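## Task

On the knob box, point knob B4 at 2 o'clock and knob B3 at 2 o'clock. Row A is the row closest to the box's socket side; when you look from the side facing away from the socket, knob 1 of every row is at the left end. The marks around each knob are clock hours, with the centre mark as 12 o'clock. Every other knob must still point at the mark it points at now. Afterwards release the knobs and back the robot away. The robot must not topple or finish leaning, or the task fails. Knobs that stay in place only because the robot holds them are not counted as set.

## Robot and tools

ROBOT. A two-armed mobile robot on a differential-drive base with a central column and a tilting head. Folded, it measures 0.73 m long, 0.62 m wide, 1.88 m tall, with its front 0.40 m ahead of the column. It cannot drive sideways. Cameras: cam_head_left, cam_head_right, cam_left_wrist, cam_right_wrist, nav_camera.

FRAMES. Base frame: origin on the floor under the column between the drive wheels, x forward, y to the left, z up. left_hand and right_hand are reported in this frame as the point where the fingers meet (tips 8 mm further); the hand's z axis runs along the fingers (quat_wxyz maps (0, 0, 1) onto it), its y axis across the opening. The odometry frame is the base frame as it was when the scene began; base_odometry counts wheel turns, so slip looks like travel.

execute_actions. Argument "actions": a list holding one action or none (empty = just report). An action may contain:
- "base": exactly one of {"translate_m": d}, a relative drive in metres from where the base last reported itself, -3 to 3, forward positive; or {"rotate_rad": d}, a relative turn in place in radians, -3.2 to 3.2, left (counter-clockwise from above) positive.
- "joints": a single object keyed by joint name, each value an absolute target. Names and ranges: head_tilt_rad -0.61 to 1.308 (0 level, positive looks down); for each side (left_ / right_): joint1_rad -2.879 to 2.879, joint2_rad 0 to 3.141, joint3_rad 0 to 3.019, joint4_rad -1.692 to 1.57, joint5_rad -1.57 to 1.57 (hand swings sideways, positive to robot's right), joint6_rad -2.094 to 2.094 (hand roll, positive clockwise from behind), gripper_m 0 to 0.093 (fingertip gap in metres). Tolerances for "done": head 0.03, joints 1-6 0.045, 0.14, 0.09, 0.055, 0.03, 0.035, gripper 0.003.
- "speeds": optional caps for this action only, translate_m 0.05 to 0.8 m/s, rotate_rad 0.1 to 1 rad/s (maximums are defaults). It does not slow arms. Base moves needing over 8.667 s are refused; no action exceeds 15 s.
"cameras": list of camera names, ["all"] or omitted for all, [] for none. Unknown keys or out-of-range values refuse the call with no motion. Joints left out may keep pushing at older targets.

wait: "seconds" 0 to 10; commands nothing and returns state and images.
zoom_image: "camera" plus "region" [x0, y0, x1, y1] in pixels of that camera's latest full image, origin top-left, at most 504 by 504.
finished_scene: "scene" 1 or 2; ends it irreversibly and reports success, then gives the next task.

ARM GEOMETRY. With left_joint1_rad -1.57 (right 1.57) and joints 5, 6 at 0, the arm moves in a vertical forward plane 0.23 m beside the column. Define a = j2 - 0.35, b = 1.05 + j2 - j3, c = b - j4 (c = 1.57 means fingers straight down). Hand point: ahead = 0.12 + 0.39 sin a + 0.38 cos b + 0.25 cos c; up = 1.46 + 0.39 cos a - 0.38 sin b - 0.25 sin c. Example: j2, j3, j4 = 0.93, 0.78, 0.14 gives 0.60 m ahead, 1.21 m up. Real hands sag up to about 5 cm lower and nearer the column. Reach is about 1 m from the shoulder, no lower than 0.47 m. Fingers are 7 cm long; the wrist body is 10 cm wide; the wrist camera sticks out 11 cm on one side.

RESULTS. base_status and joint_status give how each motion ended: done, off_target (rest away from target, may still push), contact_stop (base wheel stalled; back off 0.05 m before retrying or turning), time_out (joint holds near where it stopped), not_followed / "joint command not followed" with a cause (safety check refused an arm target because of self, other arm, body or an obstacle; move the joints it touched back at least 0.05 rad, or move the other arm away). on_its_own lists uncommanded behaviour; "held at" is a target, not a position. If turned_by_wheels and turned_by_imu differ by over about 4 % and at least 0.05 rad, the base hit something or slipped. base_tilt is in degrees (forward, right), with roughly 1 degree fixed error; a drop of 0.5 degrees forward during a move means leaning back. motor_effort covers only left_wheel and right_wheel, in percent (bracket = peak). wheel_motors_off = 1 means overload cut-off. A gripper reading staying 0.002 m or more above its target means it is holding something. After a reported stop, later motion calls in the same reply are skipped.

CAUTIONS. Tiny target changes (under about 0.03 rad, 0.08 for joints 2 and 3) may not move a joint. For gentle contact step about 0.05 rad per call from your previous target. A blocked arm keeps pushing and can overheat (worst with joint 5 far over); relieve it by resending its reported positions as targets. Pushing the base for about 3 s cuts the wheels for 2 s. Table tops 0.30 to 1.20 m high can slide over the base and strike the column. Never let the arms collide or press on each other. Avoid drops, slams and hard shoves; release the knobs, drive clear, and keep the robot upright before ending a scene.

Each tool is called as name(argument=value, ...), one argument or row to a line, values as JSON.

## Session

execute_actions(
  actions=[
    {"joints":{"head_tilt_rad":0.35}},
  ],
  cameras=["cam_head_left","cam_head_right","nav_camera"],
)

Scene clock: 0.87 s.
base_odometry: x=+0.000 y=+0.000 heading=+0.000 (m, m, rad; odometry frame)
turned_by_wheels: +0.000 (rad since the last result)
turned_by_imu: +0.000 (rad since the last result)
base_tilt: forward=+0.4 right=-0.2 (deg)
base_status: not commanded
joint_positions: head_tilt_rad=+0.369 left_joint1_rad=-1.570 left_joint2_rad=+0.878 left_joint3_rad=+0.422 left_joint4_rad=-0.985 left_joint5_rad=+0.033 left_joint6_rad=+0.078 left_gripper_m=+0.094 right_joint1_rad=+1.567 right_joint2_rad=+0.883 right_joint3_rad=+0.360 right_joint4_rad=-0.945 right_joint5_rad=+0.062 right_joint6_rad=-0.085 right_gripper_m=+0.095
joint_status: all done
wheel_motors_off: 0
motor_effort: left_wheel=+0(1) right_wheel=+4(4) (%)
left_hand: x=+0.1496 y=+0.2190 z=+1.2576 quat_wxyz=(+0.442, -0.027, -0.896, +0.032) (m; base frame)
right_hand: x=+0.1221 y=-0.2368 z=+1.2612 quat_wxyz=(+0.455, +0.050, -0.889, +0.009) (m; base frame)
pictures: cam_head_left, cam_head_right, nav_camera
Images, in order (width x height): cam_head_left 504x504, cam_head_right 504x504, nav_camera 504x504.

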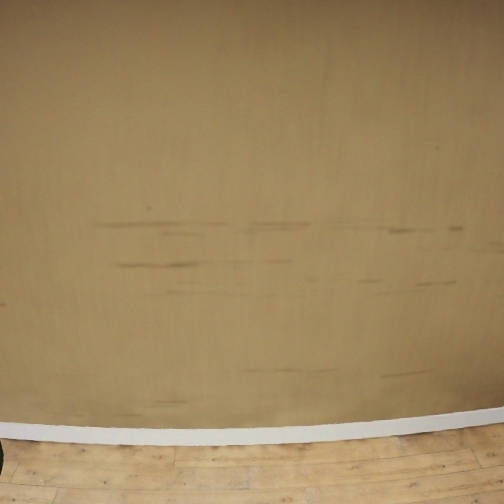

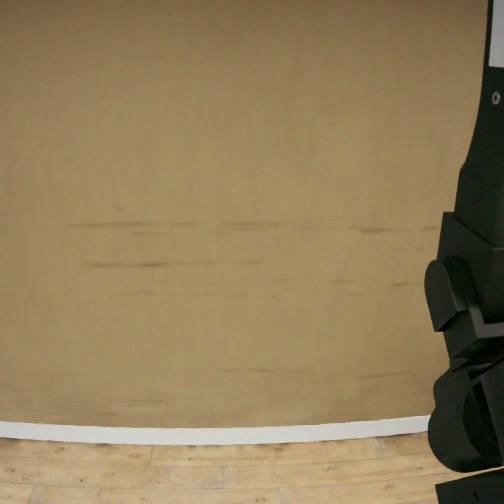

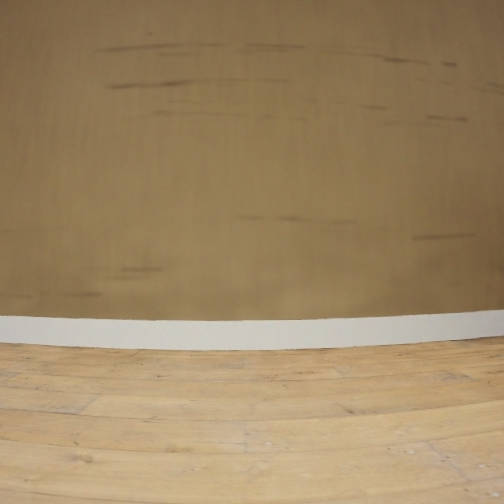

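execute_actions(
  actions=[],
  cameras=["cam_left_wrist","cam_right_wrist"],
)

Scene clock: 2.53 s.
base_odometry: x=+0.000 y=+0.000 heading=+0.000 (m, m, rad; odometry frame)
turned_by_wheels: +0.000 (rad since the last result)
turned_by_imu: +0.000 (rad since the last result)
base_tilt: forward=+0.4 right=-0.2 (deg)
base_status: not commanded
joint_positions: head_tilt_rad=+0.369 left_joint1_rad=-1.570 left_joint2_rad=+0.878 left_joint3_rad=+0.422 left_joint4_rad=-0.985 left_joint5_rad=+0.033 left_joint6_rad=+0.078 left_gripper_m=+0.094 right_joint1_rad=+1.567 right_joint2_rad=+0.883 right_joint3_rad=+0.360 right_joint4_rad=-0.945 right_joint5_rad=+0.062 right_joint6_rad=-0.085 right_gripper_m=+0.095
joint_status: all done
wheel_motors_off: 0
motor_effort: left_wheel=+0(1) right_wheel=+5(4) (%)
left_hand: x=+0.1496 y=+0.2190 z=+1.2576 quat_wxyz=(+0.442, -0.027, -0.896, +0.032) (m; base frame)
right_hand: x=+0.1221 y=-0.2368 z=+1.2612 quat_wxyz=(+0.455, +0.050, -0.889, +0.009) (m; base frame)
pictures: cam_left_wrist, cam_right_wrist
Images, in order (width x height): cam_left_wrist 504x504, cam_right_wrist 504x504.

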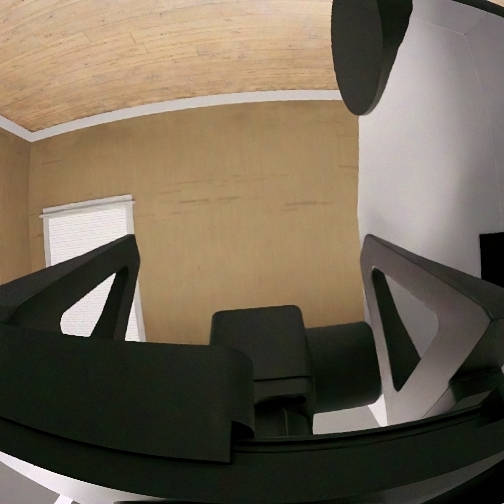

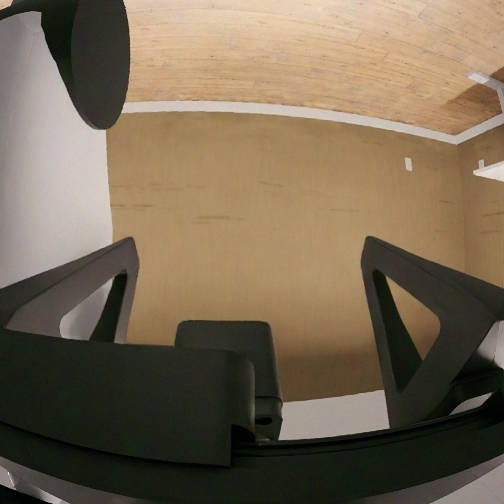

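execute_actions(
  actions=[
    {"base":{"rotate_rad":-1.7}},
  ],
  cameras=["cam_head_left","cam_head_right"],
)

Scene clock: 9.53 s.
base_odometry: x=+0.000 y=+0.000 heading=-1.699 (m, m, rad; odometry frame)
turned_by_wheels: -1.699 (rad since the last result)
turned_by_imu: -1.690 (rad since the last result)
base_tilt: forward=+0.5 right=-0.4 (deg)
base_status: done
joint_positions: head_tilt_rad=+0.369 left_joint1_rad=-1.570 left_joint2_rad=+0.878 left_joint3_rad=+0.422 left_joint4_rad=-0.985 left_joint5_rad=+0.033 left_joint6_rad=+0.078 left_gripper_m=+0.094 right_joint1_rad=+1.567 right_joint2_rad=+0.883 right_joint3_rad=+0.360 right_joint4_rad=-0.945 right_joint5_rad=+0.062 right_joint6_rad=-0.085 right_gripper_m=+0.095
joint_status: not commanded
wheel_motors_off: 0
motor_effort: left_wheel=+5(37) right_wheel=-5(42) (%)
left_hand: x=+0.1496 y=+0.2190 z=+1.2576 quat_wxyz=(+0.442, -0.027, -0.896, +0.032) (m; base frame)
right_hand: x=+0.1221 y=-0.2368 z=+1.2612 quat_wxyz=(+0.455, +0.050, -0.889, +0.009) (m; base frame)
pictures: cam_head_left, cam_head_right
Images, in order (width x height): cam_head_left 504x504, cam_head_right 504x504.

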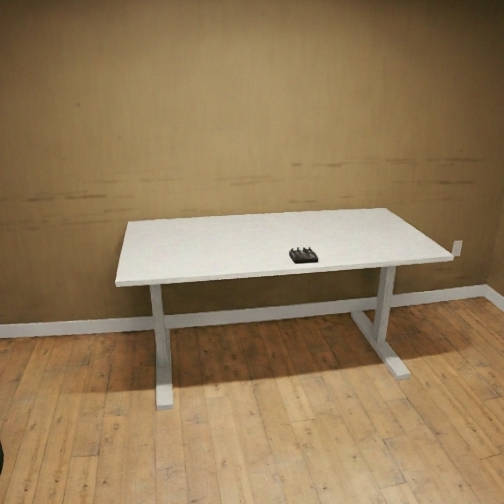

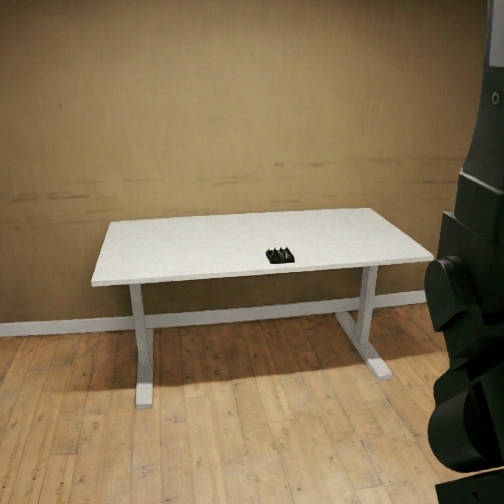

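execute_actions(
  actions=[
    {"base":{"translate_m":1.45},"joints":{"head_tilt_rad":0.95,"right_joint1_rad":1.57,"right_joint2_rad":1.46,"right_joint3_rad":1.31,"right_joint4_rad":-0.34,"right_joint5_rad":0,"right_joint6_rad":0,"right_gripper_m":0.022}},
  ],
  cameras=["cam_head_left","cam_right_wrist"],
)

Scene clock: 16.43 s.
base_odometry: x=-0.186 y=-1.438 heading=-1.699 (m, m, rad; odometry frame)
turned_by_wheels: +0.000 (rad since the last result)
turned_by_imu: +0.001 (rad since the last result)
base_tilt: forward=+0.4 right=-0.4 (deg)
base_status: done
joint_positions: head_tilt_rad=+0.951 left_joint1_rad=-1.570 left_joint2_rad=+0.878 left_joint3_rad=+0.421 left_joint4_rad=-0.985 left_joint5_rad=+0.033 left_joint6_rad=+0.078 left_gripper_m=+0.094 right_joint1_rad=+1.567 right_joint2_rad=+1.451 right_joint3_rad=+1.300 right_joint4_rad=-0.342 right_joint5_rad=+0.004 right_joint6_rad=-0.012 right_gripper_m=+0.022
joint_status: all done
wheel_motors_off: 0
motor_effort: left_wheel=+0(58) right_wheel=+0(49) (%)
left_hand: x=+0.1494 y=+0.2190 z=+1.2576 quat_wxyz=(+0.442, -0.027, -0.896, +0.032) (m; base frame)
right_hand: x=+0.6137 y=-0.2285 z=+1.0273 quat_wxyz=(-0.015, +0.005, -1.000, +0.004) (m; base frame)
pictures: cam_head_left, cam_right_wrist
Images, in order (width x height): cam_head_left 504x504, cam_right_wrist 504x504.

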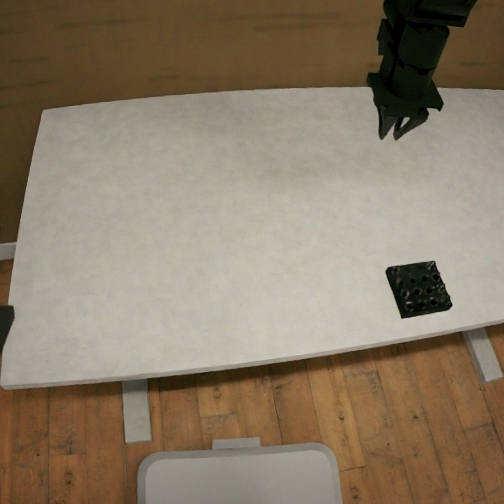

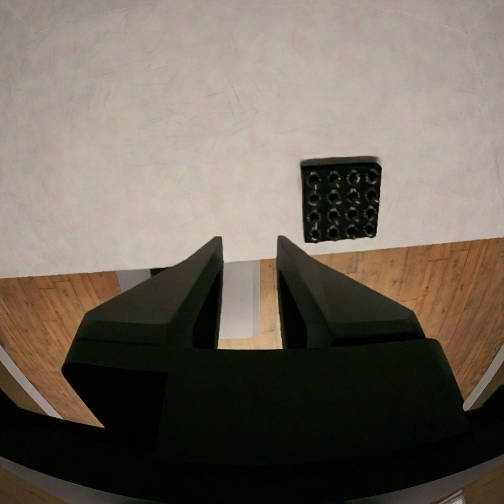

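execute_actions(
  actions=[
    {"base":{"rotate_rad":-0.24},"joints":{"head_tilt_rad":1.05,"right_joint2_rad":1.85,"right_joint4_rad":0.03}},
  ],
  cameras=["cam_head_left","cam_right_wrist"],
)

zoom_image(
  camera="cam_right_wrist",
  region=[100,30,400,330],
)

Scene clock: 22.23 s.
base_odometry: x=-0.186 y=-1.438 heading=-1.938 (m, m, rad; odometry frame)
turned_by_wheels: -0.239 (rad since the last result)
turned_by_imu: -0.235 (rad since the last result)
base_tilt: forward=+0.5 right=-0.3 (deg)
base_status: done
joint_positions: head_tilt_rad=+1.049 left_joint1_rad=-1.570 left_joint2_rad=+0.878 left_joint3_rad=+0.421 left_joint4_rad=-0.985 left_joint5_rad=+0.033 left_joint6_rad=+0.078 left_gripper_m=+0.094 right_joint1_rad=+1.565 right_joint2_rad=+1.874 right_joint3_rad=+1.305 right_joint4_rad=+0.023 right_joint5_rad=+0.003 right_joint6_rad=-0.012 right_gripper_m=+0.022
joint_status: all done
wheel_motors_off: 0
motor_effort: left_wheel=+1(44) right_wheel=-1(49) (%)
left_hand: x=+0.1494 y=+0.2190 z=+1.2576 quat_wxyz=(+0.442, -0.027, -0.896, +0.032) (m; base frame)
right_hand: x=+0.4848 y=-0.2299 z=+0.8452 quat_wxyz=(+0.012, +0.005, -1.000, +0.004) (m; base frame)
pictures: cam_head_left, cam_right_wrist
Images, in order (width x height): cam_head_left 504x504, cam_right_wrist 504x504.

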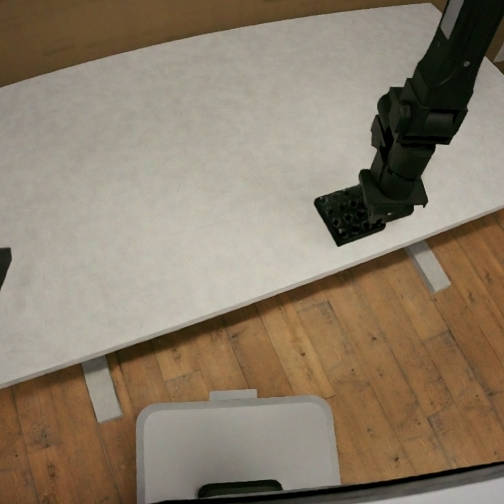

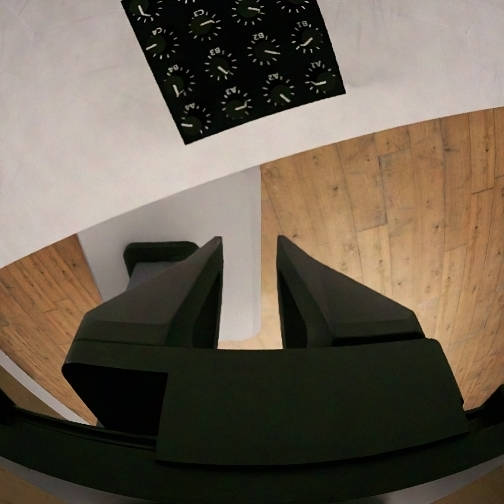

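Region (100, 30, 400, 330) of cam_right_wrist's 504x504 image, scaled by 1.680, with more detail than that image has.

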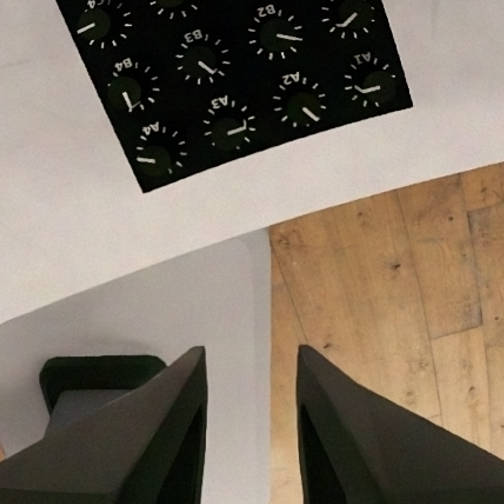

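execute_actions(
  actions=[
    {"base":{"rotate_rad":0.035}},
  ],
  cameras=[],
)

execute_actions(
  actions=[
    {"base":{"translate_m":0.07},"joints":{"right_joint2_rad":1.96,"right_joint3_rad":1.42}},
  ],
  cameras=["cam_head_left","cam_right_wrist"],
)

zoom_image(
  camera="cam_right_wrist",
  region=[100,30,400,330],
)

Scene clock: 28.10 s.
base_odometry: x=-0.186 y=-1.438 heading=-1.904 (m, m, rad; odometry frame)
turned_by_wheels: +0.034 (rad since the last result)
turned_by_imu: +0.034 (rad since the last result)
base_tilt: forward=+0.5 right=-0.3 (deg)
base_status: done
joint_positions: head_tilt_rad=+1.049 left_joint1_rad=-1.570 left_joint2_rad=+0.878 left_joint3_rad=+0.421 left_joint4_rad=-0.985 left_joint5_rad=+0.033 left_joint6_rad=+0.078 left_gripper_m=+0.094 right_joint1_rad=+1.567 right_joint2_rad=+1.874 right_joint3_rad=+1.305 right_joint4_rad=+0.023 right_joint5_rad=+0.003 right_joint6_rad=-0.012 right_gripper_m=+0.022
joint_status: not commanded
wheel_motors_off: 0
motor_effort: left_wheel=+0(10) right_wheel=+1(30) (%)
left_hand: x=+0.1494 y=+0.2190 z=+1.2576 quat_wxyz=(+0.442, -0.027, -0.896, +0.032) (m; base frame)
right_hand: x=+0.4853 y=-0.2285 z=+0.8455 quat_wxyz=(+0.011, +0.005, -1.000, +0.003) (m; base frame)
pictures: none
No camera images: the call's "cameras" was empty. Leave "cameras" out to get every camera's image.

Scene clock: 29.37 s.
base_odometry: x=-0.209 y=-1.504 heading=-1.905 (m, m, rad; odometry frame)
turned_by_wheels: -0.002 (rad since the last result)
turned_by_imu: -0.001 (rad since the last result)
base_tilt: forward=+0.4 right=-0.3 (deg)
base_status: done
joint_positions: head_tilt_rad=+1.051 left_joint1_rad=-1.570 left_joint2_rad=+0.878 left_joint3_rad=+0.423 left_joint4_rad=-0.985 left_joint5_rad=+0.033 left_joint6_rad=+0.078 left_gripper_m=+0.094 right_joint1_rad=+1.568 right_joint2_rad=+1.941 right_joint3_rad=+1.422 right_joint4_rad=+0.025 right_joint5_rad=+0.003 right_joint6_rad=-0.012 right_gripper_m=+0.022
joint_status: all done
wheel_motors_off: 0
motor_effort: left_wheel=-1(46) right_wheel=+2(65) (%)
left_hand: x=+0.1504 y=+0.2190 z=+1.2573 quat_wxyz=(+0.441, -0.027, -0.896, +0.032) (m; base frame)
right_hand: x=+0.5174 y=-0.2280 z=+0.8193 quat_wxyz=(-0.015, +0.005, -1.000, +0.003) (m; base frame)
pictures: cam_head_left, cam_right_wrist
Images, in order (width x height): cam_head_left 504x504, cam_right_wrist 504x504.

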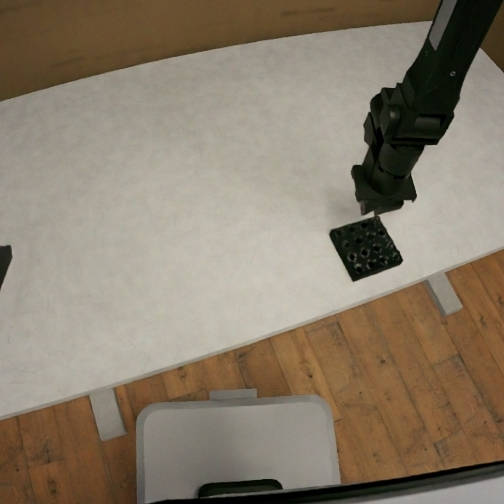

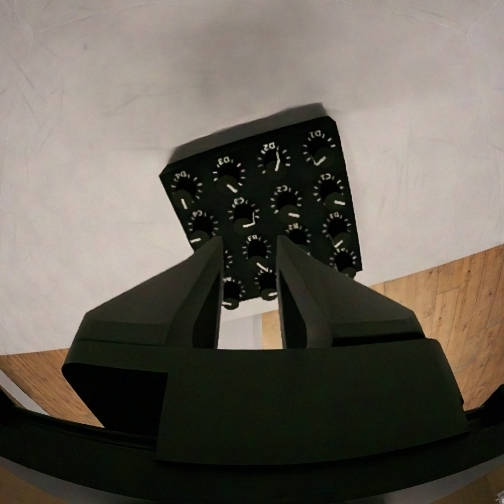

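Region (100, 30, 400, 330) of cam_right_wrist's 504x504 image, scaled by 1.680, with more detail than that image has.

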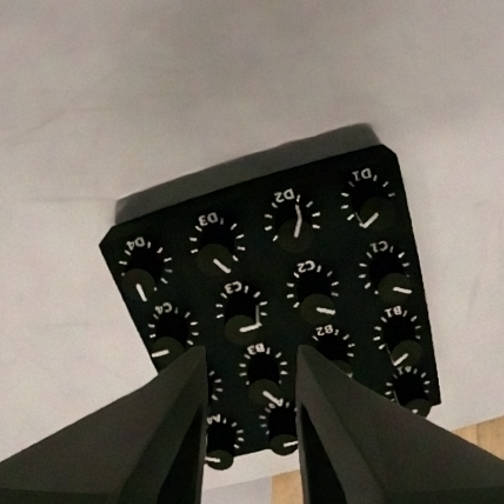

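execute_actions(
  actions=[
    {"base":{"rotate_rad":-0.007},"joints":{"right_joint2_rad":2.0}},
  ],
  cameras=[],
)

execute_actions(
  actions=[
    {"base":{"translate_m":-0.015}},
  ],
  cameras=["cam_head_left","cam_right_wrist"],
)

zoom_image(
  camera="cam_right_wrist",
  region=[150,130,350,330],
)

zoom_image(
  camera="cam_head_left",
  region=[300,150,450,300],
)

Scene clock: 36.83 s.
base_odometry: x=-0.209 y=-1.504 heading=-1.911 (m, m, rad; odometry frame)
turned_by_wheels: -0.006 (rad since the last result)
turned_by_imu: -0.006 (rad since the last result)
base_tilt: forward=+0.5 right=-0.2 (deg)
base_status: done
joint_positions: head_tilt_rad=+1.051 left_joint1_rad=-1.570 left_joint2_rad=+0.878 left_joint3_rad=+0.423 left_joint4_rad=-0.985 left_joint5_rad=+0.033 left_joint6_rad=+0.078 left_gripper_m=+0.094 right_joint1_rad=+1.567 right_joint2_rad=+1.985 right_joint3_rad=+1.422 right_joint4_rad=+0.025 right_joint5_rad=+0.003 right_joint6_rad=-0.012 right_gripper_m=+0.022
joint_status: all done
wheel_motors_off: 0
motor_effort: left_wheel=+0(24) right_wheel=-1(33) (%)
left_hand: x=+0.1504 y=+0.2190 z=+1.2573 quat_wxyz=(+0.441, -0.027, -0.896, +0.032) (m; base frame)
right_hand: x=+0.4887 y=-0.2286 z=+0.8024 quat_wxyz=(+0.007, +0.005, -1.000, +0.003) (m; base frame)
pictures: none
No camera images: the call's "cameras" was empty. Leave "cameras" out to get every camera's image.

Scene clock: 37.80 s.
base_odometry: x=-0.204 y=-1.490 heading=-1.910 (m, m, rad; odometry frame)
turned_by_wheels: +0.001 (rad since the last result)
turned_by_imu: +0.001 (rad since the last result)
base_tilt: forward=+0.4 right=-0.3 (deg)
base_status: done
joint_positions: head_tilt_rad=+1.051 left_joint1_rad=-1.570 left_joint2_rad=+0.877 left_joint3_rad=+0.420 left_joint4_rad=-0.985 left_joint5_rad=+0.033 left_joint6_rad=+0.078 left_gripper_m=+0.094 right_joint1_rad=+1.567 right_joint2_rad=+1.986 right_joint3_rad=+1.418 right_joint4_rad=+0.026 right_joint5_rad=+0.003 right_joint6_rad=-0.012 right_gripper_m=+0.022
joint_status: not commanded
wheel_motors_off: 0
motor_effort: left_wheel=+0(40) right_wheel=-2(54) (%)
left_hand: x=+0.1489 y=+0.2190 z=+1.2578 quat_wxyz=(+0.442, -0.027, -0.896, +0.032) (m; base frame)
right_hand: x=+0.4864 y=-0.2286 z=+0.8023 quat_wxyz=(+0.009, +0.005, -1.000, +0.003) (m; base frame)
pictures: cam_head_left, cam_right_wrist
Images, in order (width x height): cam_head_left 504x504, cam_right_wrist 504x504.

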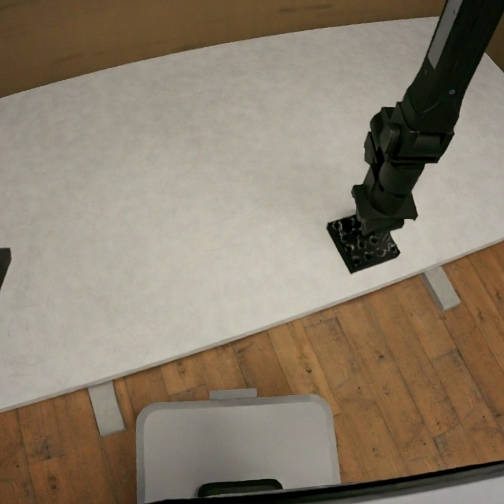

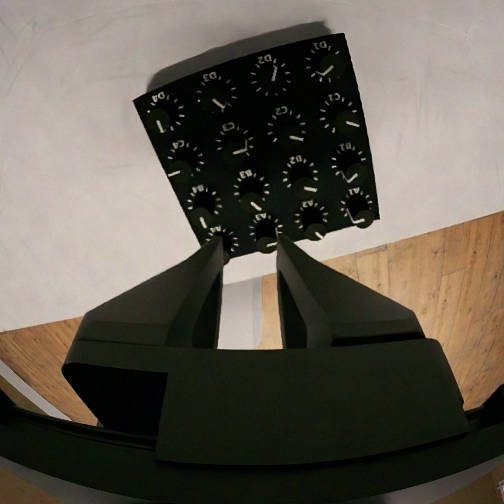

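Region (150, 130, 350, 330) of cam_right_wrist's 504x504 image, scaled by 2.520, with more detail than that image has.

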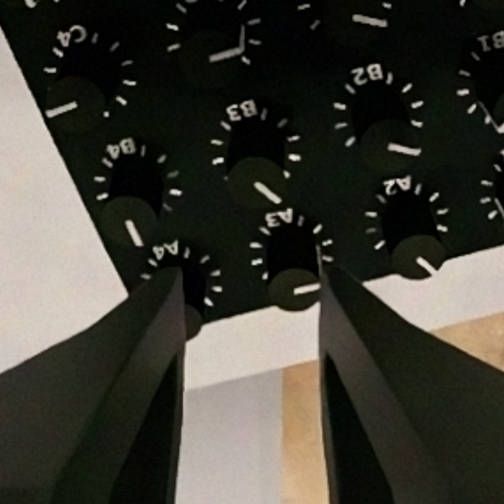

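Region (300, 150, 450, 300) of cam_head_left's 504x504 image, scaled by 3.360, with more detail than that image has.

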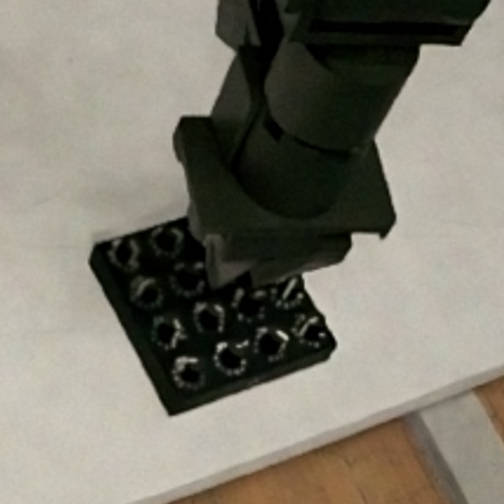

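execute_actions(
  actions=[
    {"joints":{"right_joint2_rad":2.045,"right_joint3_rad":1.47}},
  ],
  cameras=["cam_right_wrist"],
)

zoom_image(
  camera="cam_right_wrist",
  region=[150,130,350,330],
)

Scene clock: 42.73 s.
base_odometry: x=-0.204 y=-1.490 heading=-1.910 (m, m, rad; odometry frame)
turned_by_wheels: +0.000 (rad since the last result)
turned_by_imu: +0.000 (rad since the last result)
base_tilt: forward=+0.5 right=-0.2 (deg)
base_status: not commanded
joint_positions: head_tilt_rad=+1.051 left_joint1_rad=-1.570 left_joint2_rad=+0.877 left_joint3_rad=+0.420 left_joint4_rad=-0.985 left_joint5_rad=+0.033 left_joint6_rad=+0.078 left_gripper_m=+0.094 right_joint1_rad=+1.567 right_joint2_rad=+2.022 right_joint3_rad=+1.470 right_joint4_rad=+0.026 right_joint5_rad=+0.003 right_joint6_rad=-0.012 right_gripper_m=+0.022
joint_status: all done
wheel_motors_off: 0
motor_effort: left_wheel=+1(1) right_wheel=-2(2) (%)
left_hand: x=+0.1489 y=+0.2190 z=+1.2578 quat_wxyz=(+0.442, -0.027, -0.896, +0.032) (m; base frame)
right_hand: x=+0.4952 y=-0.2287 z=+0.7882 quat_wxyz=(+0.001, +0.005, -1.000, +0.003) (m; base frame)
pictures: cam_right_wrist
Images, in order (width x height): cam_right_wrist 504x504.

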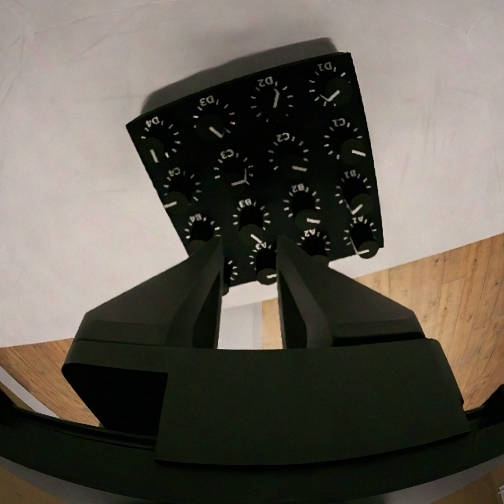

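Region (150, 130, 350, 330) of cam_right_wrist's 504x504 image, scaled by 2.520, with more detail than that image has.

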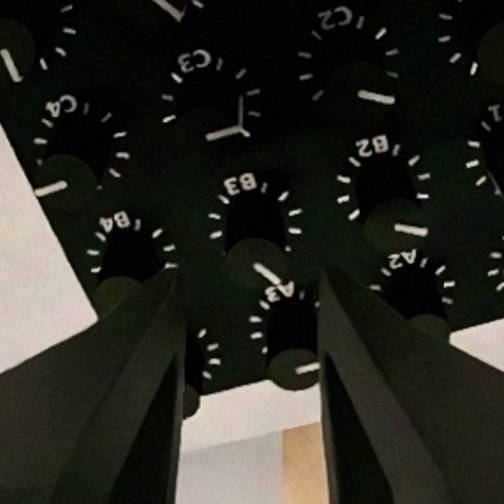

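execute_actions(
  actions=[
    {"joints":{"right_joint2_rad":2.095,"right_joint3_rad":1.495}},
  ],
  cameras=["cam_right_wrist"],
)

zoom_image(
  camera="cam_right_wrist",
  region=[150,130,350,330],
)

Scene clock: 46.07 s.
base_odometry: x=-0.204 y=-1.490 heading=-1.910 (m, m, rad; odometry frame)
turned_by_wheels: +0.000 (rad since the last result)
turned_by_imu: +0.000 (rad since the last result)
base_tilt: forward=+0.4 right=-0.3 (deg)
base_status: not commanded
joint_positions: head_tilt_rad=+1.051 left_joint1_rad=-1.570 left_joint2_rad=+0.877 left_joint3_rad=+0.420 left_joint4_rad=-0.985 left_joint5_rad=+0.033 left_joint6_rad=+0.078 left_gripper_m=+0.094 right_joint1_rad=+1.567 right_joint2_rad=+2.080 right_joint3_rad=+1.496 right_joint4_rad=+0.027 right_joint5_rad=+0.003 right_joint6_rad=-0.012 right_gripper_m=+0.022
joint_status: all done
wheel_motors_off: 0
motor_effort: left_wheel=+1(1) right_wheel=-2(3) (%)
left_hand: x=+0.1489 y=+0.2190 z=+1.2578 quat_wxyz=(+0.442, -0.027, -0.896, +0.032) (m; base frame)
right_hand: x=+0.4722 y=-0.2287 z=+0.7667 quat_wxyz=(+0.017, +0.005, -1.000, +0.003) (m; base frame)
pictures: cam_right_wrist
Images, in order (width x height): cam_right_wrist 504x504.

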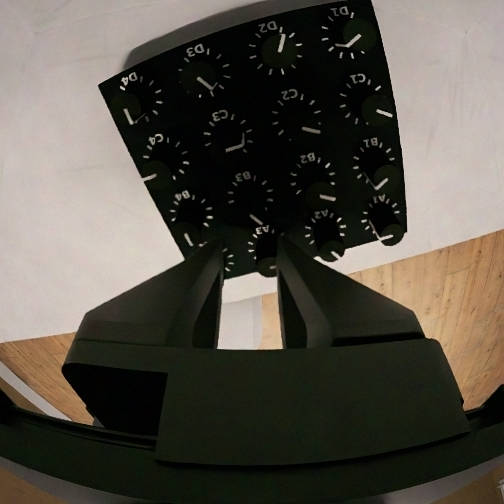

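Region (150, 130, 350, 330) of cam_right_wrist's 504x504 image, scaled by 2.520, with more detail than that image has.

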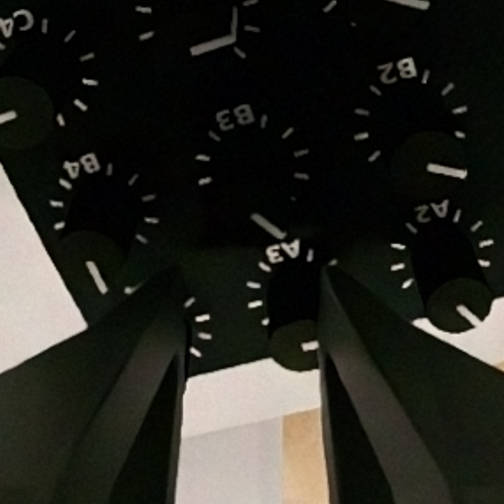

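execute_actions(
  actions=[
    {"joints":{"right_joint2_rad":2.125,"right_joint3_rad":1.54}},
  ],
  cameras=["cam_right_wrist"],
)

zoom_image(
  camera="cam_right_wrist",
  region=[150,130,350,330],
)

Scene clock: 49.80 s.
base_odometry: x=-0.204 y=-1.490 heading=-1.910 (m, m, rad; odometry frame)
turned_by_wheels: +0.000 (rad since the last result)
turned_by_imu: +0.000 (rad since the last result)
base_tilt: forward=+0.5 right=-0.3 (deg)
base_status: not commanded
joint_positions: head_tilt_rad=+1.051 left_joint1_rad=-1.570 left_joint2_rad=+0.877 left_joint3_rad=+0.420 left_joint4_rad=-0.985 left_joint5_rad=+0.033 left_joint6_rad=+0.078 left_gripper_m=+0.094 right_joint1_rad=+1.567 right_joint2_rad=+2.084 right_joint3_rad=+1.504 right_joint4_rad=+0.020 right_joint5_rad=+0.003 right_joint6_rad=-0.010 right_gripper_m=+0.022
joint_status: all done
wheel_motors_off: 0
motor_effort: left_wheel=+1(1) right_wheel=-2(2) (%)
left_hand: x=+0.1489 y=+0.2190 z=+1.2578 quat_wxyz=(+0.442, -0.027, -0.896, +0.032) (m; base frame)
right_hand: x=+0.4729 y=-0.2287 z=+0.7651 quat_wxyz=(+0.018, +0.004, -1.000, +0.003) (m; base frame)
pictures: cam_right_wrist
Images, in order (width x height): cam_right_wrist 504x504.

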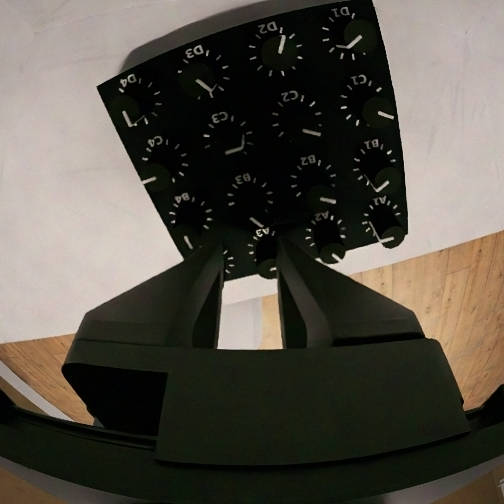

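Region (150, 130, 350, 330) of cam_right_wrist's 504x504 image, scaled by 2.520, with more detail than that image has.

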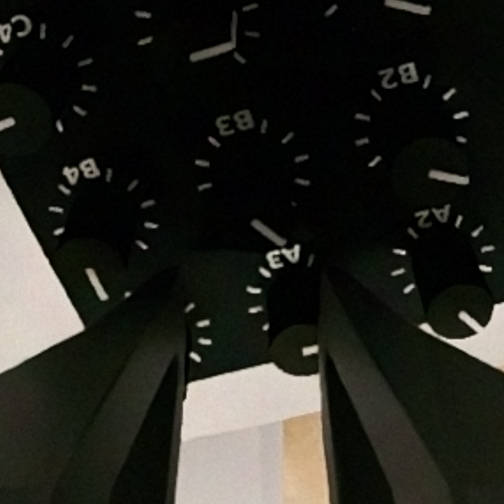

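execute_actions(
  actions=[
    {"joints":{"right_joint2_rad":2.06,"right_joint3_rad":1.505}},
  ],
  cameras=["cam_right_wrist"],
)

zoom_image(
  camera="cam_right_wrist",
  region=[150,130,350,330],
)

Scene clock: 54.17 s.
base_odometry: x=-0.204 y=-1.490 heading=-1.910 (m, m, rad; odometry frame)
turned_by_wheels: +0.000 (rad since the last result)
turned_by_imu: +0.000 (rad since the last result)
base_tilt: forward=+0.3 right=-0.2 (deg)
base_status: not commanded
joint_positions: head_tilt_rad=+1.051 left_joint1_rad=-1.570 left_joint2_rad=+0.877 left_joint3_rad=+0.420 left_joint4_rad=-0.985 left_joint5_rad=+0.033 left_joint6_rad=+0.078 left_gripper_m=+0.094 right_joint1_rad=+1.567 right_joint2_rad=+2.081 right_joint3_rad=+1.501 right_joint4_rad=+0.020 right_joint5_rad=+0.003 right_joint6_rad=-0.010 right_gripper_m=+0.022
joint_status: all done
wheel_motors_off: 0
motor_effort: left_wheel=+1(1) right_wheel=-2(2) (%)
left_hand: x=+0.1489 y=+0.2190 z=+1.2578 quat_wxyz=(+0.442, -0.027, -0.896, +0.032) (m; base frame)
right_hand: x=+0.4734 y=-0.2287 z=+0.7664 quat_wxyz=(+0.018, +0.004, -1.000, +0.003) (m; base frame)
pictures: cam_right_wrist
Images, in order (width x height): cam_right_wrist 504x504.

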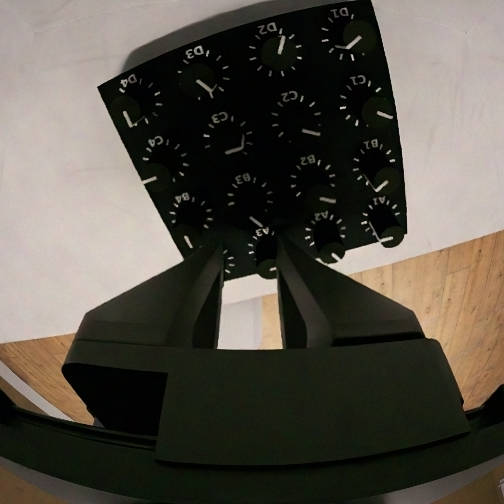

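Region (150, 130, 350, 330) of cam_right_wrist's 504x504 image, scaled by 2.520, with more detail than that image has.

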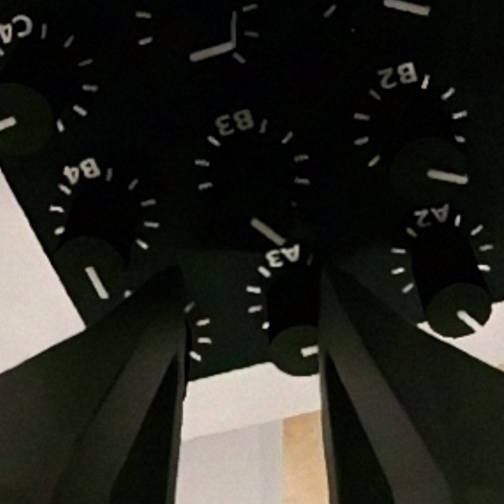

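Move forward with joint 3.

execute_actions(
  actions=[
    {"joints":{"right_joint3_rad":1.53}},
  ],
  cameras=["cam_right_wrist"],
)

zoom_image(
  camera="cam_right_wrist",
  region=[150,130,350,330],
)

Scene clock: 57.83 s.
base_odometry: x=-0.204 y=-1.490 heading=-1.910 (m, m, rad; odometry frame)
turned_by_wheels: +0.000 (rad since the last result)
turned_by_imu: +0.000 (rad since the last result)
base_tilt: forward=+0.4 right=-0.3 (deg)
base_status: not commanded
joint_positions: head_tilt_rad=+1.051 left_joint1_rad=-1.570 left_joint2_rad=+0.877 left_joint3_rad=+0.420 left_joint4_rad=-0.985 left_joint5_rad=+0.033 left_joint6_rad=+0.078 left_gripper_m=+0.094 right_joint1_rad=+1.567 right_joint2_rad=+2.080 right_joint3_rad=+1.528 right_joint4_rad=+0.024 right_joint5_rad=+0.003 right_joint6_rad=-0.010 right_gripper_m=+0.022
joint_status: all done
wheel_motors_off: 0
motor_effort: left_wheel=+1(1) right_wheel=-2(2) (%)
left_hand: x=+0.1489 y=+0.2190 z=+1.2578 quat_wxyz=(+0.442, -0.027, -0.896, +0.032) (m; base frame)
right_hand: x=+0.4910 y=-0.2287 z=+0.7659 quat_wxyz=(+0.003, +0.004, -1.000, +0.003) (m; base frame)
pictures: cam_right_wrist
Images, in order (width x height): cam_right_wrist 504x504.

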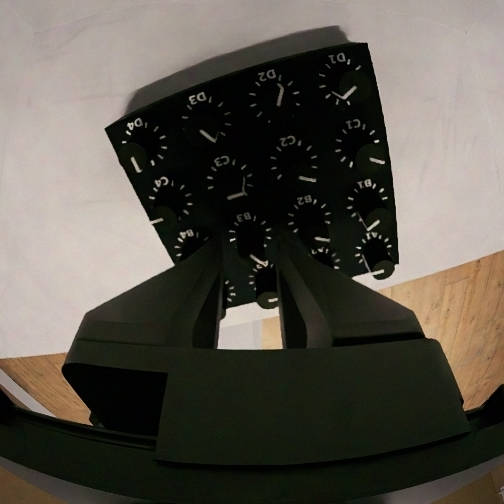

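Region (150, 130, 350, 330) of cam_right_wrist's 504x504 image, scaled by 2.520, with more detail than that image has.

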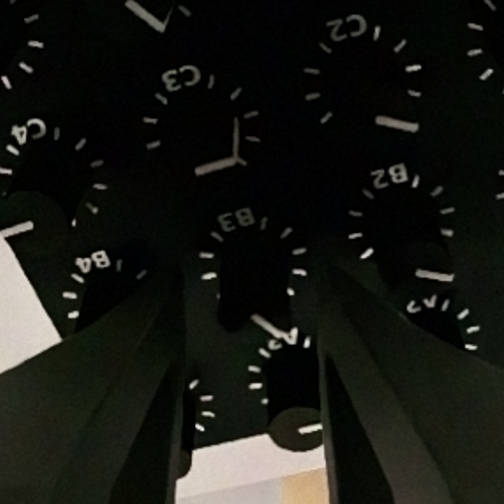

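execute_actions(
  actions=[
    {"joints":{"right_joint2_rad":2.125,"right_joint3_rad":1.545}},
  ],
  cameras=["cam_right_wrist"],
)

zoom_image(
  camera="cam_right_wrist",
  region=[150,130,350,330],
)

Scene clock: 62.77 s.
base_odometry: x=-0.204 y=-1.490 heading=-1.910 (m, m, rad; odometry frame)
turned_by_wheels: +0.000 (rad since the last result)
turned_by_imu: +0.000 (rad since the last result)
base_tilt: forward=+0.5 right=-0.2 (deg)
base_status: not commanded
joint_positions: head_tilt_rad=+1.051 left_joint1_rad=-1.570 left_joint2_rad=+0.877 left_joint3_rad=+0.420 left_joint4_rad=-0.985 left_joint5_rad=+0.033 left_joint6_rad=+0.078 left_gripper_m=+0.094 right_joint1_rad=+1.567 right_joint2_rad=+2.102 right_joint3_rad=+1.544 right_joint4_rad=+0.025 right_joint5_rad=+0.003 right_joint6_rad=-0.010 right_gripper_m=+0.022
joint_status: all done
wheel_motors_off: 0
motor_effort: left_wheel=+1(1) right_wheel=-2(3) (%)
left_hand: x=+0.1489 y=+0.2190 z=+1.2578 quat_wxyz=(+0.442, -0.027, -0.896, +0.032) (m; base frame)
right_hand: x=+0.4864 y=-0.2287 z=+0.7579 quat_wxyz=(+0.005, +0.004, -1.000, +0.003) (m; base frame)
pictures: cam_right_wrist
Images, in order (width x height): cam_right_wrist 504x504.

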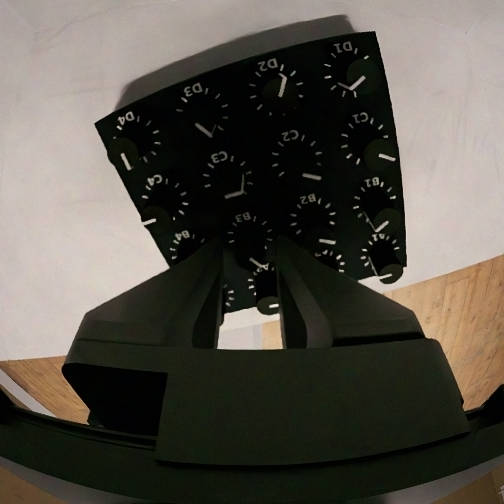

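Region (150, 130, 350, 330) of cam_right_wrist's 504x504 image, scaled by 2.520, with more detail than that image has.

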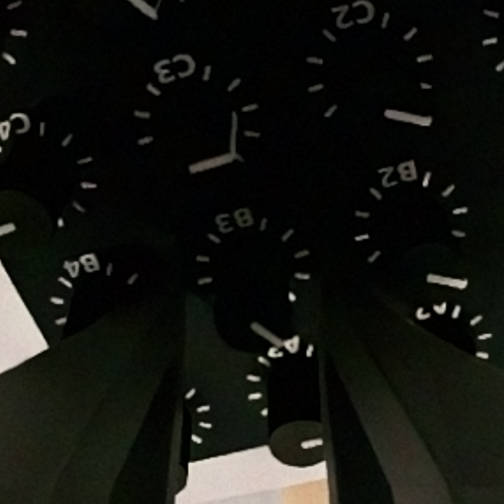

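Good.

execute_actions(
  actions=[
    {"joints":{"right_gripper_m":0.004}},
  ],
  cameras=[],
)

execute_actions(
  actions=[
    {"joints":{"right_joint6_rad":1.58}},
  ],
  cameras=[],
)

execute_actions(
  actions=[
    {"joints":{"right_gripper_m":0.019}},
  ],
  cameras=[],
)

execute_actions(
  actions=[
    {"joints":{"right_joint6_rad":0}},
  ],
  cameras=["cam_right_wrist"],
)

zoom_image(
  camera="cam_right_wrist",
  region=[150,130,350,330],
)

Scene clock: 71.03 s.
base_odometry: x=-0.204 y=-1.490 heading=-1.910 (m, m, rad; odometry frame)
turned_by_wheels: +0.000 (rad since the last result)
turned_by_imu: +0.000 (rad since the last result)
base_tilt: forward=+0.5 right=-0.3 (deg)
base_status: not commanded
joint_positions: head_tilt_rad=+1.051 left_joint1_rad=-1.570 left_joint2_rad=+0.877 left_joint3_rad=+0.420 left_joint4_rad=-0.985 left_joint5_rad=+0.033 left_joint6_rad=+0.078 left_gripper_m=+0.094 right_joint1_rad=+1.567 right_joint2_rad=+2.102 right_joint3_rad=+1.544 right_joint4_rad=+0.025 right_joint5_rad=+0.003 right_joint6_rad=-0.010 right_gripper_m=+0.009
joint_status: right_gripper_m off_target (ended at +0.009, target +0.004)
wheel_motors_off: 0
motor_effort: left_wheel=+1(1) right_wheel=-2(2) (%)
left_hand: x=+0.1489 y=+0.2190 z=+1.2578 quat_wxyz=(+0.442, -0.027, -0.896, +0.032) (m; base frame)
right_hand: x=+0.4864 y=-0.2287 z=+0.7579 quat_wxyz=(+0.005, +0.004, -1.000, +0.003) (m; base frame)
pictures: none
No camera images: the call's "cameras" was empty. Leave "cameras" out to get every camera's image.

Scene clock: 72.77 s.
base_odometry: x=-0.204 y=-1.490 heading=-1.910 (m, m, rad; odometry frame)
turned_by_wheels: +0.000 (rad since the last result)
turned_by_imu: +0.000 (rad since the last result)
base_tilt: forward=+0.4 right=-0.3 (deg)
base_status: not commanded
joint_positions: head_tilt_rad=+1.051 left_joint1_rad=-1.570 left_joint2_rad=+0.877 left_joint3_rad=+0.420 left_joint4_rad=-0.985 left_joint5_rad=+0.033 left_joint6_rad=+0.078 left_gripper_m=+0.094 right_joint1_rad=+1.567 right_joint2_rad=+2.102 right_joint3_rad=+1.544 right_joint4_rad=+0.025 right_joint5_rad=+0.001 right_joint6_rad=+1.566 right_gripper_m=+0.009
joint_status: all done
wheel_motors_off: 0
motor_effort: left_wheel=+1(1) right_wheel=-2(3) (%)
left_hand: x=+0.1489 y=+0.2190 z=+1.2578 quat_wxyz=(+0.442, -0.027, -0.896, +0.032) (m; base frame)
right_hand: x=+0.4865 y=-0.2284 z=+0.7579 quat_wxyz=(+0.002, -0.706, -0.708, +0.005) (m; base frame)
pictures: none
No camera images: the call's "cameras" was empty. Leave "cameras" out to get every camera's image.

Scene clock: 73.23 s.
base_odometry: x=-0.204 y=-1.490 heading=-1.910 (m, m, rad; odometry frame)
turned_by_wheels: +0.000 (rad since the last result)
turned_by_imu: +0.000 (rad since the last result)
base_tilt: forward=+0.4 right=-0.4 (deg)
base_status: not commanded
joint_positions: head_tilt_rad=+1.051 left_joint1_rad=-1.570 left_joint2_rad=+0.877 left_joint3_rad=+0.420 left_joint4_rad=-0.985 left_joint5_rad=+0.033 left_joint6_rad=+0.078 left_gripper_m=+0.094 right_joint1_rad=+1.567 right_joint2_rad=+2.102 right_joint3_rad=+1.544 right_joint4_rad=+0.025 right_joint5_rad=+0.001 right_joint6_rad=+1.566 right_gripper_m=+0.019
joint_status: all done
wheel_motors_off: 0
motor_effort: left_wheel=+1(1) right_wheel=-2(2) (%)
left_hand: x=+0.1489 y=+0.2190 z=+1.2578 quat_wxyz=(+0.442, -0.027, -0.896, +0.032) (m; base frame)
right_hand: x=+0.4865 y=-0.2284 z=+0.7579 quat_wxyz=(+0.002, -0.706, -0.708, +0.005) (m; base frame)
pictures: none
No camera images: the call's "cameras" was empty. Leave "cameras" out to get every camera's image.

Scene clock: 74.97 s.
base_odometry: x=-0.204 y=-1.490 heading=-1.910 (m, m, rad; odometry frame)
turned_by_wheels: +0.000 (rad since the last result)
turned_by_imu: +0.000 (rad since the last result)
base_tilt: forward=+0.4 right=-0.3 (deg)
base_status: not commanded
joint_positions: head_tilt_rad=+1.051 left_joint1_rad=-1.570 left_joint2_rad=+0.877 left_joint3_rad=+0.420 left_joint4_rad=-0.985 left_joint5_rad=+0.033 left_joint6_rad=+0.078 left_gripper_m=+0.094 right_joint1_rad=+1.567 right_joint2_rad=+2.102 right_joint3_rad=+1.544 right_joint4_rad=+0.025 right_joint5_rad=+0.001 right_joint6_rad=+0.013 right_gripper_m=+0.019
joint_status: all done
wheel_motors_off: 0
motor_effort: left_wheel=+1(1) right_wheel=-2(2) (%)
left_hand: x=+0.1489 y=+0.2190 z=+1.2578 quat_wxyz=(+0.442, -0.027, -0.896, +0.032) (m; base frame)
right_hand: x=+0.4865 y=-0.2284 z=+0.7579 quat_wxyz=(+0.005, -0.007, -1.000, +0.002) (m; base frame)
pictures: cam_right_wrist
Images, in order (width x height): cam_right_wrist 504x504.

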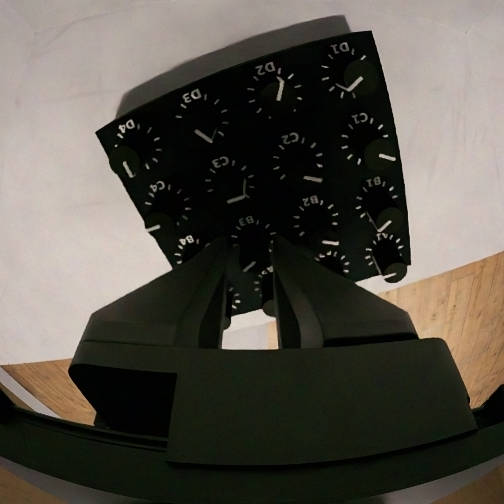

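Region (150, 130, 350, 330) of cam_right_wrist's 504x504 image, scaled by 2.520, with more detail than that image has.

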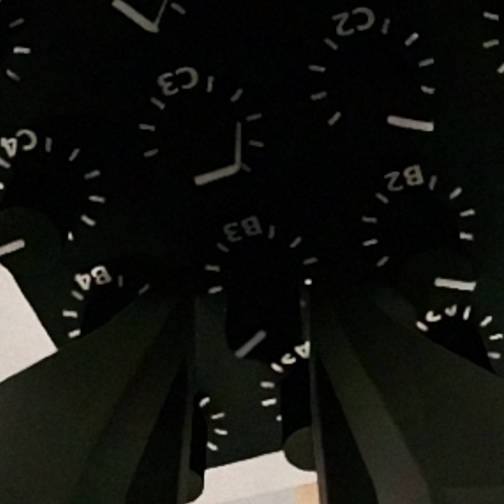

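execute_actions(
  actions=[
    {"joints":{"right_joint2_rad":2.03,"right_joint3_rad":1.5,"right_gripper_m":0.022}},
  ],
  cameras=[],
)

execute_actions(
  actions=[
    {"base":{"rotate_rad":0.05}},
  ],
  cameras=[],
)

execute_actions(
  actions=[
    {"base":{"translate_m":-0.019}},
  ],
  cameras=["cam_right_wrist"],
)

zoom_image(
  camera="cam_right_wrist",
  region=[150,130,350,330],
)

Scene clock: 81.33 s.
base_odometry: x=-0.204 y=-1.490 heading=-1.910 (m, m, rad; odometry frame)
turned_by_wheels: +0.000 (rad since the last result)
turned_by_imu: +0.000 (rad since the last result)
base_tilt: forward=+0.4 right=-0.3 (deg)
base_status: not commanded
joint_positions: head_tilt_rad=+1.051 left_joint1_rad=-1.570 left_joint2_rad=+0.877 left_joint3_rad=+0.420 left_joint4_rad=-0.985 left_joint5_rad=+0.033 left_joint6_rad=+0.078 left_gripper_m=+0.094 right_joint1_rad=+1.567 right_joint2_rad=+2.045 right_joint3_rad=+1.497 right_joint4_rad=+0.026 right_joint5_rad=+0.001 right_joint6_rad=+0.012 right_gripper_m=+0.022
joint_status: all done
wheel_motors_off: 0
motor_effort: left_wheel=+1(1) right_wheel=-2(2) (%)
left_hand: x=+0.1489 y=+0.2190 z=+1.2578 quat_wxyz=(+0.442, -0.027, -0.896, +0.032) (m; base frame)
right_hand: x=+0.4964 y=-0.2284 z=+0.7792 quat_wxyz=(-0.001, -0.007, -1.000, +0.002) (m; base frame)
pictures: none
No camera images: the call's "cameras" was empty. Leave "cameras" out to get every camera's image.

Scene clock: 82.23 s.
base_odometry: x=-0.204 y=-1.490 heading=-1.862 (m, m, rad; odometry frame)
turned_by_wheels: +0.048 (rad since the last result)
turned_by_imu: +0.048 (rad since the last result)
base_tilt: forward=+0.4 right=-0.3 (deg)
base_status: done
joint_positions: head_tilt_rad=+1.051 left_joint1_rad=-1.570 left_joint2_rad=+0.877 left_joint3_rad=+0.420 left_joint4_rad=-0.985 left_joint5_rad=+0.033 left_joint6_rad=+0.078 left_gripper_m=+0.094 right_joint1_rad=+1.568 right_joint2_rad=+2.045 right_joint3_rad=+1.497 right_joint4_rad=+0.026 right_joint5_rad=+0.001 right_joint6_rad=+0.012 right_gripper_m=+0.022
joint_status: not commanded
wheel_motors_off: 0
motor_effort: left_wheel=-1(36) right_wheel=+1(48) (%)
left_hand: x=+0.1489 y=+0.2190 z=+1.2578 quat_wxyz=(+0.442, -0.027, -0.896, +0.032) (m; base frame)
right_hand: x=+0.4964 y=-0.2275 z=+0.7792 quat_wxyz=(-0.001, -0.007, -1.000, +0.001) (m; base frame)
pictures: none
No camera images: the call's "cameras" was empty. Leave "cameras" out to get every camera's image.

Scene clock: 83.33 s.
base_odometry: x=-0.198 y=-1.472 heading=-1.863 (m, m, rad; odometry frame)
turned_by_wheels: +0.000 (rad since the last result)
turned_by_imu: +0.000 (rad since the last result)
base_tilt: forward=+0.6 right=-0.3 (deg)
base_status: done
joint_positions: head_tilt_rad=+1.051 left_joint1_rad=-1.570 left_joint2_rad=+0.877 left_joint3_rad=+0.420 left_joint4_rad=-0.985 left_joint5_rad=+0.033 left_joint6_rad=+0.078 left_gripper_m=+0.094 right_joint1_rad=+1.568 right_joint2_rad=+2.045 right_joint3_rad=+1.497 right_joint4_rad=+0.026 right_joint5_rad=+0.001 right_joint6_rad=+0.012 right_gripper_m=+0.022
joint_status: not commanded
wheel_motors_off: 0
motor_effort: left_wheel=-2(40) right_wheel=-1(38) (%)
left_hand: x=+0.1489 y=+0.2190 z=+1.2578 quat_wxyz=(+0.442, -0.027, -0.896, +0.032) (m; base frame)
right_hand: x=+0.4967 y=-0.2274 z=+0.7795 quat_wxyz=(-0.001, -0.007, -1.000, +0.001) (m; base frame)
pictures: cam_right_wrist
Images, in order (width x height): cam_right_wrist 504x504.

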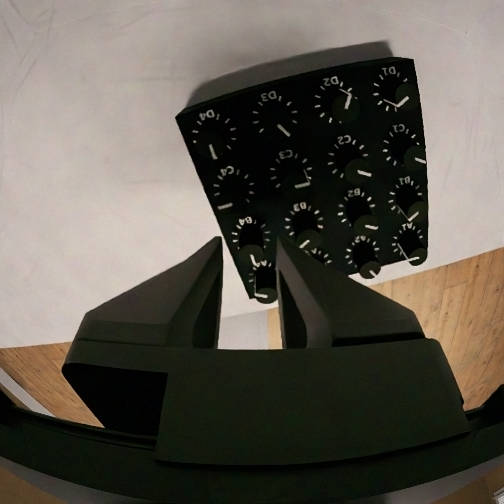

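Region (150, 130, 350, 330) of cam_right_wrist's 504x504 image, scaled by 2.520, with more detail than that image has.

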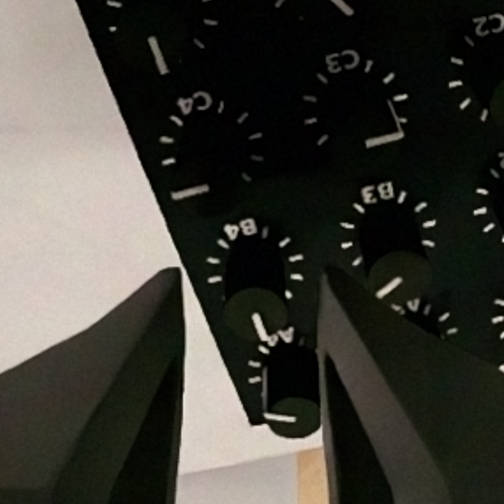

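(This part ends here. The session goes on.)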